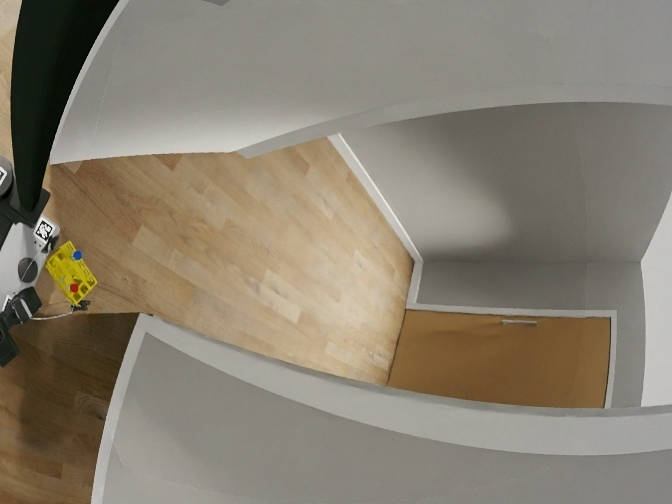

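Request:
execute_actions([
  {"r2":{"base":{"translate_m":0.19}}},
], cameras=[])

Request:
execute_actions([
  {"r2":{"base":{"rotate_rad":-1.66},"joints":{"head_pan_rad":-2.4,"head_tilt_rad":-1.2}}},
], cameras=[])

Request:
execute_actions([
  {"r2":{"base":{"translate_m":-0.27},"joints":{"lift_m":0.31}}},
], cameras=["r2_nav_camera"])

Scene clock: 62.97 s.
r1.base_odometry: x=+1.635 y=+1.112 heading=-0.534 (m, m, rad; r1's odometry frame)
r1.turned_by_wheels: +0.000 (rad since the last result)
r1.turned_by_imu: +0.001 (rad since the last result)
r1.base_tilt: forward=-1.6 right=+1.1 (deg)
r1.lidar_m: 0.26 0.32 0.62 1.12 1.97 2.04 2.44 2.38 2.48 2.26 2.18 0.26
r1.head_depth_mm: - - - - - - - / - - - - - 289 310 / - - - - - 299 335 / - - - - 289 316 362 / - - - - 299 337 389 / - - - 288 316 361 420 / - - - 298 336 388 456
r1.base_status: not commanded
r1.joint_positions: lift_m=+0.900 arm_m=+0.005 wrist_yaw_rad=+1.965 wrist_pitch_rad=-0.020 wrist_roll_rad=+0.004 gripper_m=-0.029 head_pan_rad=-0.017 head_tilt_rad=-0.494
r1.joint_status: not commanded
r1.motor_effort: left_wheel=+0(0) right_wheel=-7(7) lift_m=+32(32) arm_m=-3(3) wrist_yaw_rad=-4(3) wrist_pitch_rad=+10(10) wrist_roll_rad=+0(0) gripper_m=-15(15) head_pan_rad=+0(0) head_tilt_rad=-2(2) (%)
r1.hand_pose: x=+0.2148 y=-0.0521 z=+1.0092 quat_wxyz=(+0.398, +0.593, -0.387, +0.583) (m; r1's base frame)
r1.wrist_depth_mm: 524 340 245 114 157 134 123 / 570 357 253 117 162 136 126 / 625 373 263 122 165 139 143 / 673 398 273 187 168 141 849 / 682 422 284 124 171 144 865 / 708 446 313 126 168 147 889 / 724 476 316 132 187 149 916
r2.base_odometry: x=-1.045 y=-1.878 heading=-1.329 (m, m, rad; r2's odometry frame)
r2.turned_by_wheels: +0.000 (rad since the last result)
r2.turned_by_imu: +0.001 (rad since the last result)
r2.base_tilt: forward=-1.1 right=+0.4 (deg)
r2.lidar_m: 0.31 2.22 0.82 0.51 0.46 2.93 2.82 2.24 1.63 1.27 0.46 0.33
r2.head_depth_mm: 2231 2429 - 299 337 393 479 / 2344 2582 2813 2216 382 427 508 / 2458 2742 2974 2312 1784 1442 1185 / 2592 2868 3127 2332 1786 1447 1214 / 2349 2581 2842 2328 1781 1448 1220 / 2039 2214 2376 2336 1778 1452 1216 / 1806 1913 2068 2142 1782 1452 1217
r2.base_status: done
r2.joint_positions: lift_m=+0.280 arm_m=+0.000 wrist_yaw_rad=+2.599 wrist_pitch_rad=-0.030 wrist_roll_rad=+0.004 gripper_m=+0.106 head_pan_rad=+0.493 head_tilt_rad=-0.605
r2.joint_status: not commanded
r2.motor_effort: left_wheel=-2(8) right_wheel=+3(12) lift_m=+14(14) arm_m=-3(3) wrist_yaw_rad=+1(1) wrist_pitch_rad=+13(13) wrist_roll_rad=+0(1) gripper_m=-20(19) head_pan_rad=+3(3) head_tilt_rad=+3(2) (%)
r2.hand_pose: x=+0.1107 y=+0.0735 z=+0.3873 quat_wxyz=(+0.200, +0.685, -0.179, +0.677) (m; r2's base frame)
r2.wrist_depth_mm: 461 597 821 - - - 225 / 467 595 848 - - - 226 / 481 602 851 171 125 - 229 / 477 620 800 173 198 - 231 / 496 596 145 127 130 155 232 / 485 - 146 141 136 141 228 / 475 624 148 129 134 149 228
pictures: none
No camera images: the call's "cameras" was empty. Leave "cameras" out to get every camera's image.

Scene clock: 65.33 s.
r1.base_odometry: x=+1.635 y=+1.112 heading=-0.534 (m, m, rad; r1's odometry frame)
r1.turned_by_wheels: +0.000 (rad since the last result)
r1.turned_by_imu: +0.001 (rad since the last result)
r1.base_tilt: forward=-1.5 right=+1.2 (deg)
r1.lidar_m: 0.26 0.32 0.62 1.12 1.97 2.04 2.45 2.38 2.47 2.26 2.19 0.26
r1.head_depth_mm: - - - - - - - / - - - - - 289 310 / - - - - - 299 335 / - - - - 289 317 362 / - - - - 299 337 388 / - - - 288 315 361 419 / - - - 298 336 387 457
r1.base_status: not commanded
r1.joint_positions: lift_m=+0.900 arm_m=+0.005 wrist_yaw_rad=+1.965 wrist_pitch_rad=-0.020 wrist_roll_rad=+0.004 gripper_m=-0.029 head_pan_rad=-0.017 head_tilt_rad=-0.494
r1.joint_status: not commanded
r1.motor_effort: left_wheel=+1(1) right_wheel=-7(7) lift_m=+32(31) arm_m=-3(3) wrist_yaw_rad=-3(3) wrist_pitch_rad=+10(10) wrist_roll_rad=+0(0) gripper_m=-15(15) head_pan_rad=-1(1) head_tilt_rad=-2(2) (%)
r1.hand_pose: x=+0.2148 y=-0.0521 z=+1.0092 quat_wxyz=(+0.398, +0.593, -0.387, +0.583) (m; r1's base frame)
r1.wrist_depth_mm: 529 340 246 114 158 134 123 / 571 356 254 117 161 136 126 / 617 375 262 121 165 139 144 / 668 393 273 187 169 141 842 / 686 419 286 124 171 144 866 / 701 446 313 126 168 147 887 / 721 474 317 133 187 149 924
r2.base_odometry: x=-1.045 y=-1.878 heading=-2.989 (m, m, rad; r2's odometry frame)
r2.turned_by_wheels: -1.660 (rad since the last result)
r2.turned_by_imu: -1.673 (rad since the last result)
r2.base_tilt: forward=-1.2 right=+0.4 (deg)
r2.lidar_m: 1.57 0.50 0.34 0.31 0.31 0.96 0.54 0.46 0.45 2.82 2.48 1.68
r2.head_depth_mm: 465 586 787 1209 1275 - 861 / 462 580 779 1193 1283 - 1078 / 458 574 771 1168 1300 - 1078 / 455 592 842 1334 1308 - 777 / 1864 1673 1460 1384 1296 1175 1101 / 1877 1675 1521 1394 1281 1196 1113 / 1865 1691 1530 1396 1291 1194 1118
r2.base_status: done
r2.joint_positions: lift_m=+0.280 arm_m=+0.000 wrist_yaw_rad=+2.599 wrist_pitch_rad=-0.030 wrist_roll_rad=+0.004 gripper_m=+0.106 head_pan_rad=-2.393 head_tilt_rad=-1.186
r2.joint_status: all done
r2.motor_effort: left_wheel=+1(7) right_wheel=-2(8) lift_m=+14(14) arm_m=-3(3) wrist_yaw_rad=+1(1) wrist_pitch_rad=+13(13) wrist_roll_rad=+0(1) gripper_m=-21(20) head_pan_rad=-3(45) head_tilt_rad=-6(30) (%)
r2.hand_pose: x=+0.1107 y=+0.0735 z=+0.3873 quat_wxyz=(+0.200, +0.685, -0.179, +0.677) (m; r2's base frame)
r2.wrist_depth_mm: 287 318 368 430 526 658 889 / 293 329 376 437 536 686 966 / 299 333 386 170 125 728 - / 305 340 384 173 197 753 - / 313 341 145 126 129 160 - / 320 - 147 141 136 141 - / 322 365 147 129 134 149 771
pictures: none
No camera images: the call's "cameras" was empty. Leave "cameras" out to get every camera's image.

Scene clock: 69.07 s.
r1.base_odometry: x=+1.635 y=+1.112 heading=-0.534 (m, m, rad; r1's odometry frame)
r1.turned_by_wheels: +0.000 (rad since the last result)
r1.turned_by_imu: +0.001 (rad since the last result)
r1.base_tilt: forward=-1.5 right=+1.2 (deg)
r1.lidar_m: 0.26 0.32 0.62 1.12 1.97 2.04 2.45 2.37 2.48 2.26 2.19 0.26
r1.head_depth_mm: - - - - - - - / - - - - - 289 310 / - - - - - 299 335 / - - - - 289 317 362 / - - - - 299 337 389 / - - - 288 316 361 420 / - - - 298 336 388 457
r1.base_status: not commanded
r1.joint_positions: lift_m=+0.900 arm_m=+0.005 wrist_yaw_rad=+1.965 wrist_pitch_rad=-0.020 wrist_roll_rad=+0.004 gripper_m=-0.029 head_pan_rad=-0.017 head_tilt_rad=-0.494
r1.joint_status: not commanded
r1.motor_effort: left_wheel=+1(1) right_wheel=-7(7) lift_m=+31(32) arm_m=-3(3) wrist_yaw_rad=-3(4) wrist_pitch_rad=+10(10) wrist_roll_rad=+0(0) gripper_m=-15(15) head_pan_rad=+0(1) head_tilt_rad=-2(2) (%)
r1.hand_pose: x=+0.2148 y=-0.0521 z=+1.0092 quat_wxyz=(+0.398, +0.593, -0.387, +0.583) (m; r1's base frame)
r1.wrist_depth_mm: 532 338 244 114 157 134 123 / 575 354 254 117 161 136 126 / 623 374 263 121 164 138 144 / 665 393 272 187 169 141 857 / 682 418 286 124 171 145 878 / 706 449 314 126 167 147 888 / 720 472 315 132 187 150 933
r2.base_odometry: x=-0.778 y=-1.837 heading=-2.989 (m, m, rad; r2's odometry frame)
r2.turned_by_wheels: +0.000 (rad since the last result)
r2.turned_by_imu: -0.002 (rad since the last result)
r2.base_tilt: forward=-1.1 right=+0.4 (deg)
r2.lidar_m: 1.80 0.46 0.34 2.31 2.03 0.57 0.32 0.27 0.27 0.31 2.89 1.96
r2.head_depth_mm: - 329 444 681 1235 - 1073 / - 326 439 666 1194 - 1087 / - 323 433 653 1036 - 1083 / - 321 428 644 998 - 730 / - 318 423 632 1088 1180 1104 / - 315 418 621 1289 1193 1110 / - 311 414 1351 1285 1196 1118
r2.base_status: done
r2.joint_positions: lift_m=+0.310 arm_m=+0.000 wrist_yaw_rad=+2.599 wrist_pitch_rad=-0.030 wrist_roll_rad=+0.004 gripper_m=+0.106 head_pan_rad=-2.393 head_tilt_rad=-1.186
r2.joint_status: all done
r2.motor_effort: left_wheel=+1(7) right_wheel=-2(11) lift_m=+26(31) arm_m=-3(3) wrist_yaw_rad=+1(1) wrist_pitch_rad=+13(13) wrist_roll_rad=+1(1) gripper_m=-20(21) head_pan_rad=-3(4) head_tilt_rad=-5(7) (%)
r2.hand_pose: x=+0.1106 y=+0.0735 z=+0.4166 quat_wxyz=(+0.200, +0.685, -0.179, +0.677) (m; r2's base frame)
r2.wrist_depth_mm: - - 413 401 487 613 823 / - - 428 393 508 645 891 / - - 478 171 125 682 968 / - - - 173 198 702 - / - - 146 127 129 155 - / 905 - 146 141 137 141 - / 709 688 147 129 134 150 826
pictures: r2_nav_camera (sideways: a quarter turn counterclockwise sets it upright)
Images, in order (width x height): r2_nav_camera 672x504.

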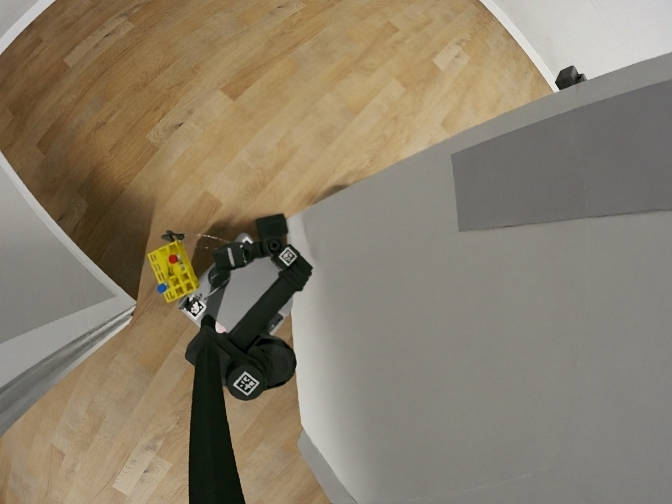

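Request:
execute_actions([
  {"r1":{"joints":{"gripper_m":0.11}},"r2":{"base":{"translate_m":-0.02}}},
], cameras=[])

Request:
execute_actions([
  {"r1":{"base":{"translate_m":-0.25},"joints":{"head_tilt_rad":-1.0}}},
], cameras=[])

Request:
execute_actions([
  {"r1":{"base":{"translate_m":-0.22},"joints":{"wrist_yaw_rad":2.9,"wrist_pitch_rad":-0.4,"gripper_m":0.02,"lift_m":0.7}},"r2":{"base":{"translate_m":-0.1}}},
], cameras=[])

Request:
execute_actions([
  {"r1":{"base":{"rotate_rad":-0.45}},"r2":{"base":{"translate_m":-0.24}}},
], cameras=["r2_nav_camera","r1_nav_camera"])

Scene clock: 71.23 s.
r1.base_odometry: x=+1.635 y=+1.113 heading=-0.534 (m, m, rad; r1's odometry frame)
r1.turned_by_wheels: +0.000 (rad since the last result)
r1.turned_by_imu: +0.000 (rad since the last result)
r1.base_tilt: forward=-1.6 right=+1.2 (deg)
r1.lidar_m: 0.27 0.33 0.63 1.13 1.96 2.04 2.44 2.38 2.48 2.25 2.18 0.27
r1.head_depth_mm: - - - - - - - / - - - - - 299 333 / - - - - 289 314 356 / - - - - 297 333 380 / - - - 287 312 354 407 / - - - 295 330 377 439 / - - 287 310 351 404 475
r1.base_status: not commanded
r1.joint_positions: lift_m=+0.900 arm_m=+0.005 wrist_yaw_rad=+1.973 wrist_pitch_rad=-0.020 wrist_roll_rad=+0.004 gripper_m=+0.110 head_pan_rad=-0.017 head_tilt_rad=-0.494
r1.joint_status: all done
r1.motor_effort: left_wheel=+1(1) right_wheel=-2(7) lift_m=+32(32) arm_m=-3(3) wrist_yaw_rad=-10(10) wrist_pitch_rad=+10(9) wrist_roll_rad=+0(0) gripper_m=+4(80) head_pan_rad=-1(0) head_tilt_rad=-2(2) (%)
r1.hand_pose: x=+0.2140 y=-0.0502 z=+1.0092 quat_wxyz=(+0.396, +0.595, -0.385, +0.585) (m; r1's base frame)
r1.wrist_depth_mm: 565 367 264 124 171 145 133 / 607 380 273 128 175 148 136 / 654 398 284 220 179 151 139 / 669 424 295 225 183 154 142 / 690 455 299 233 190 155 846 / 703 547 305 240 191 153 886 / 726 504 323 247 193 168 931
r2.base_odometry: x=-0.758 y=-1.834 heading=-2.989 (m, m, rad; r2's odometry frame)
r2.turned_by_wheels: +0.000 (rad since the last result)
r2.turned_by_imu: -0.001 (rad since the last result)
r2.base_tilt: forward=-1.2 right=+0.4 (deg)
r2.lidar_m: 1.80 0.46 0.35 2.36 2.00 0.53 0.29 0.25 0.25 0.28 2.89 1.99
r2.head_depth_mm: - 312 406 626 1171 - 1077 / - 308 400 611 1099 - 1088 / - 305 394 597 949 - 1083 / - 302 388 583 902 - 739 / - 303 382 570 974 1178 1107 / - 300 377 558 1253 1193 1114 / - 299 369 546 1289 1196 1114
r2.base_status: done
r2.joint_positions: lift_m=+0.310 arm_m=+0.000 wrist_yaw_rad=+2.599 wrist_pitch_rad=-0.030 wrist_roll_rad=+0.004 gripper_m=+0.106 head_pan_rad=-2.394 head_tilt_rad=-1.187
r2.joint_status: not commanded
r2.motor_effort: left_wheel=-4(16) right_wheel=-1(8) lift_m=+25(26) arm_m=-3(3) wrist_yaw_rad=+1(1) wrist_pitch_rad=+13(13) wrist_roll_rad=+1(0) gripper_m=-20(20) head_pan_rad=-3(3) head_tilt_rad=-5(6) (%)
r2.hand_pose: x=+0.1106 y=+0.0735 z=+0.4166 quat_wxyz=(+0.200, +0.685, -0.179, +0.677) (m; r2's base frame)
r2.wrist_depth_mm: - - - 385 483 610 827 / - - - 392 501 649 894 / - - - 170 125 671 958 / - - - 173 197 698 - / - - 145 126 130 161 - / 906 - 146 142 137 140 - / 699 678 147 129 133 149 820
pictures: none
No camera images: the call's "cameras" was empty. Leave "cameras" out to get every camera's image.

Scene clock: 75.03 s.
r1.base_odometry: x=+1.420 y=+1.240 heading=-0.534 (m, m, rad; r1's odometry frame)
r1.turned_by_wheels: +0.000 (rad since the last result)
r1.turned_by_imu: +0.000 (rad since the last result)
r1.base_tilt: forward=-1.5 right=+1.2 (deg)
r1.lidar_m: 0.51 0.61 1.04 1.44 1.85 1.92 2.23 2.16 2.26 2.37 2.30 0.51
r1.head_depth_mm: 438 515 1664 1491 1349 1236 1096 / 425 508 633 813 1338 1222 1111 / 470 546 666 846 1163 1227 1117 / 489 577 705 882 1306 1230 1119 / 508 605 746 975 1330 1239 1125 / 530 636 795 1058 1358 1234 1128 / 554 670 849 1159 1381 1246 1134
r1.base_status: done
r1.joint_positions: lift_m=+0.900 arm_m=+0.005 wrist_yaw_rad=+1.962 wrist_pitch_rad=-0.020 wrist_roll_rad=+0.004 gripper_m=+0.110 head_pan_rad=-0.017 head_tilt_rad=-0.988
r1.joint_status: all done
r1.motor_effort: left_wheel=+1(2) right_wheel=-1(7) lift_m=+31(32) arm_m=-3(3) wrist_yaw_rad=-2(10) wrist_pitch_rad=+10(9) wrist_roll_rad=+0(0) gripper_m=+0(4) head_pan_rad=+0(0) head_tilt_rad=-5(26) (%)
r1.hand_pose: x=+0.2150 y=-0.0527 z=+1.0092 quat_wxyz=(+0.399, +0.593, -0.388, +0.582) (m; r1's base frame)
r1.wrist_depth_mm: 822 841 613 492 395 367 - / 839 855 633 499 404 375 - / 869 873 658 517 409 381 - / 877 897 689 529 419 390 - / 884 917 692 542 452 - - / 927 931 707 557 464 - - / 938 961 741 574 469 - -
r2.base_odometry: x=-0.758 y=-1.834 heading=-2.989 (m, m, rad; r2's odometry frame)
r2.turned_by_wheels: +0.000 (rad since the last result)
r2.turned_by_imu: -0.001 (rad since the last result)
r2.base_tilt: forward=-1.1 right=+0.4 (deg)
r2.lidar_m: 1.80 0.46 0.35 2.36 2.00 0.53 0.29 0.25 0.25 0.28 2.88 1.99
r2.head_depth_mm: - 312 406 626 1173 - 1079 / - 308 399 611 1096 - 1089 / - 305 393 596 948 - 1079 / - 302 388 584 903 - 739 / - 304 382 569 972 1177 1108 / - 300 376 559 1256 1191 1107 / - 299 369 546 1290 1196 1116
r2.base_status: not commanded
r2.joint_positions: lift_m=+0.310 arm_m=+0.000 wrist_yaw_rad=+2.599 wrist_pitch_rad=-0.030 wrist_roll_rad=+0.004 gripper_m=+0.106 head_pan_rad=-2.394 head_tilt_rad=-1.187
r2.joint_status: not commanded
r2.motor_effort: left_wheel=-3(3) right_wheel=-1(1) lift_m=+25(25) arm_m=-3(2) wrist_yaw_rad=+1(0) wrist_pitch_rad=+13(13) wrist_roll_rad=+1(1) gripper_m=-20(20) head_pan_rad=-4(3) head_tilt_rad=-6(6) (%)
r2.hand_pose: x=+0.1106 y=+0.0735 z=+0.4166 quat_wxyz=(+0.200, +0.685, -0.179, +0.677) (m; r2's base frame)
r2.wrist_depth_mm: - - - 388 481 613 837 / - - - 394 500 644 902 / - - - 170 125 683 953 / - - - 173 198 709 - / - - 146 126 129 159 - / 905 - 146 141 137 141 - / 698 680 147 129 134 149 814
pictures: none
No camera images: the call's "cameras" was empty. Leave "cameras" out to get every camera's image.

Scene clock: 78.63 s.
r1.base_odometry: x=+1.231 y=+1.352 heading=-0.534 (m, m, rad; r1's odometry frame)
r1.turned_by_wheels: +0.000 (rad since the last result)
r1.turned_by_imu: +0.000 (rad since the last result)
r1.base_tilt: forward=-1.6 right=+1.2 (deg)
r1.lidar_m: 0.60 0.78 1.24 1.72 1.74 1.81 2.03 1.96 2.05 2.49 2.41 1.65
r1.head_depth_mm: 1501 1834 1731 1518 1352 1219 1107 / 548 662 1667 1524 1357 1225 1117 / 560 661 808 1020 1323 1227 1114 / 603 712 872 1125 1350 1226 1118 / 640 765 950 1258 1371 1237 1125 / 680 825 1045 1434 1380 1240 1127 / 728 890 1157 1502 1380 1244 1131
r1.base_status: done
r1.joint_positions: lift_m=+0.700 arm_m=+0.005 wrist_yaw_rad=+2.898 wrist_pitch_rad=-0.416 wrist_roll_rad=+0.004 gripper_m=+0.020 head_pan_rad=-0.017 head_tilt_rad=-0.988
r1.joint_status: all done
r1.motor_effort: left_wheel=+1(3) right_wheel=-1(7) lift_m=+19(28) arm_m=-2(3) wrist_yaw_rad=+1(2) wrist_pitch_rad=+8(9) wrist_roll_rad=+0(0) gripper_m=+0(81) head_pan_rad=+0(0) head_tilt_rad=-5(5) (%)
r1.hand_pose: x=+0.0329 y=+0.0678 z=+0.7134 quat_wxyz=(+0.229, +0.706, +0.061, +0.668) (m; r1's base frame)
r1.wrist_depth_mm: - - - - - - 879 / - - - - - - 906 / - - - - - - 888 / - - - - - - 883 / - - - - - - 866 / - - - - - - 852 / 912 892 871 890 874 874 818
r2.base_odometry: x=-0.660 y=-1.819 heading=-2.989 (m, m, rad; r2's odometry frame)
r2.turned_by_wheels: +0.000 (rad since the last result)
r2.turned_by_imu: -0.001 (rad since the last result)
r2.base_tilt: forward=-1.2 right=+0.4 (deg)
r2.lidar_m: 1.74 0.43 0.42 2.63 1.84 0.44 0.28 0.25 0.26 0.31 2.90 2.10
r2.head_depth_mm: - 306 390 579 987 - 1078 / - 308 395 590 1001 - 1092 / - 311 401 601 936 - 1083 / - 309 405 612 955 - 739 / - 312 411 625 1113 1174 1102 / - 315 417 636 1250 1189 1113 / - 313 422 652 1285 1192 1113
r2.base_status: done
r2.joint_positions: lift_m=+0.310 arm_m=+0.000 wrist_yaw_rad=+2.599 wrist_pitch_rad=-0.030 wrist_roll_rad=+0.004 gripper_m=+0.106 head_pan_rad=-2.394 head_tilt_rad=-1.187
r2.joint_status: not commanded
r2.motor_effort: left_wheel=-3(9) right_wheel=-2(10) lift_m=+25(25) arm_m=-2(3) wrist_yaw_rad=+1(1) wrist_pitch_rad=+13(13) wrist_roll_rad=+1(1) gripper_m=-20(21) head_pan_rad=-3(4) head_tilt_rad=-5(5) (%)
r2.hand_pose: x=+0.1106 y=+0.0735 z=+0.4166 quat_wxyz=(+0.200, +0.685, -0.179, +0.677) (m; r2's base frame)
r2.wrist_depth_mm: - - - 456 473 601 833 / - - - 468 489 621 872 / - - - 170 125 644 935 / - - - 174 198 692 - / - - 145 127 129 160 - / 917 - 146 141 137 140 - / 700 691 147 129 133 149 821
pictures: none
No camera images: the call's "cameras" was empty. Leave "cameras" out to get every camera's image.

Scene clock: 81.97 s.
r1.base_odometry: x=+1.231 y=+1.352 heading=-0.984 (m, m, rad; r1's odometry frame)
r1.turned_by_wheels: -0.450 (rad since the last result)
r1.turned_by_imu: -0.443 (rad since the last result)
r1.base_tilt: forward=-1.6 right=+1.2 (deg)
r1.lidar_m: 1.54 0.92 0.50 0.38 1.75 1.72 1.86 2.00 1.97 2.10 2.45 2.40
r1.head_depth_mm: 2321 1999 1735 1521 1356 1219 1111 / 2350 2020 1734 1528 1361 1222 1116 / 2158 2034 1743 1528 1361 1227 1119 / 1865 2007 1756 1535 1362 1231 1122 / 1654 1890 1771 1548 1372 1232 1125 / 1482 1658 1748 1559 1377 1243 1130 / 1335 1519 1749 1556 1360 1245 1133
r1.base_status: done
r1.joint_positions: lift_m=+0.700 arm_m=+0.005 wrist_yaw_rad=+2.898 wrist_pitch_rad=-0.416 wrist_roll_rad=+0.004 gripper_m=+0.020 head_pan_rad=-0.017 head_tilt_rad=-0.988
r1.joint_status: not commanded
r1.motor_effort: left_wheel=+1(4) right_wheel=-2(6) lift_m=+19(20) arm_m=-3(2) wrist_yaw_rad=+1(1) wrist_pitch_rad=+7(8) wrist_roll_rad=+0(0) gripper_m=+0(0) head_pan_rad=-1(0) head_tilt_rad=-5(4) (%)
r1.hand_pose: x=+0.0329 y=+0.0678 z=+0.7134 quat_wxyz=(+0.229, +0.706, +0.061, +0.668) (m; r1's base frame)
r1.wrist_depth_mm: - - 396 525 957 - - / - - 424 562 958 - - / - - 467 603 - 823 - / - - - 651 - - - / - - - 712 - - - / - - - 821 - - - / 920 894 873 830 866 867 870
r2.base_odometry: x=-0.422 y=-1.782 heading=-2.989 (m, m, rad; r2's odometry frame)
r2.turned_by_wheels: +0.000 (rad since the last result)
r2.turned_by_imu: -0.002 (rad since the last result)
r2.base_tilt: forward=-1.2 right=+0.4 (deg)
r2.lidar_m: 1.61 0.61 1.51 2.60 1.47 0.31 0.30 0.32 0.46 0.91 2.93 2.34
r2.head_depth_mm: 321 377 457 580 756 - 1078 / 354 424 528 701 953 - 1089 / 396 485 626 883 1252 - 1080 / 448 566 767 1194 1308 - 738 / 515 680 992 1368 1296 1177 1102 / 610 855 1492 1394 1285 1194 1113 / 1819 1685 1330 1397 1290 1198 1116
r2.base_status: done
r2.joint_positions: lift_m=+0.310 arm_m=+0.000 wrist_yaw_rad=+2.599 wrist_pitch_rad=-0.030 wrist_roll_rad=+0.004 gripper_m=+0.106 head_pan_rad=-2.394 head_tilt_rad=-1.187
r2.joint_status: not commanded
r2.motor_effort: left_wheel=+0(11) right_wheel=+0(24) lift_m=+25(25) arm_m=-2(3) wrist_yaw_rad=+2(1) wrist_pitch_rad=+13(13) wrist_roll_rad=+1(1) gripper_m=-20(20) head_pan_rad=-3(3) head_tilt_rad=-4(5) (%)
r2.hand_pose: x=+0.1106 y=+0.0735 z=+0.4166 quat_wxyz=(+0.200, +0.685, -0.179, +0.677) (m; r2's base frame)
r2.wrist_depth_mm: - - - - - 549 759 / - - - - - 560 807 / - - - 171 125 615 884 / - - - 173 198 645 941 / - - 146 127 129 160 - / 886 - 146 141 137 141 - / 701 674 148 129 133 149 824
pictures: r1_nav_camera (sideways: a quarter turn counterclockwise sets it upright), r2_nav_camera (sideways: a quarter turn counterclockwise sets it upright)
Images, in order (width x height): r1_nav_camera 672x504, r2_nav_camera 672x504.

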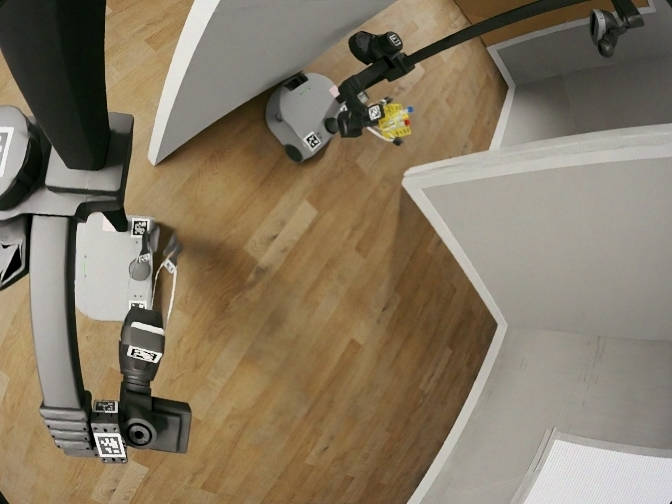

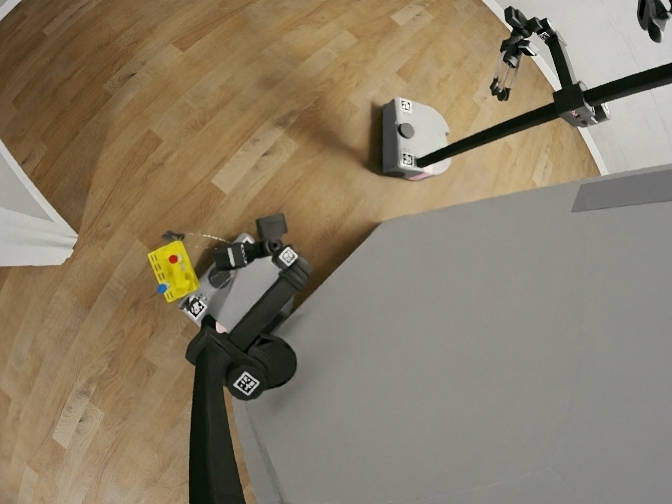

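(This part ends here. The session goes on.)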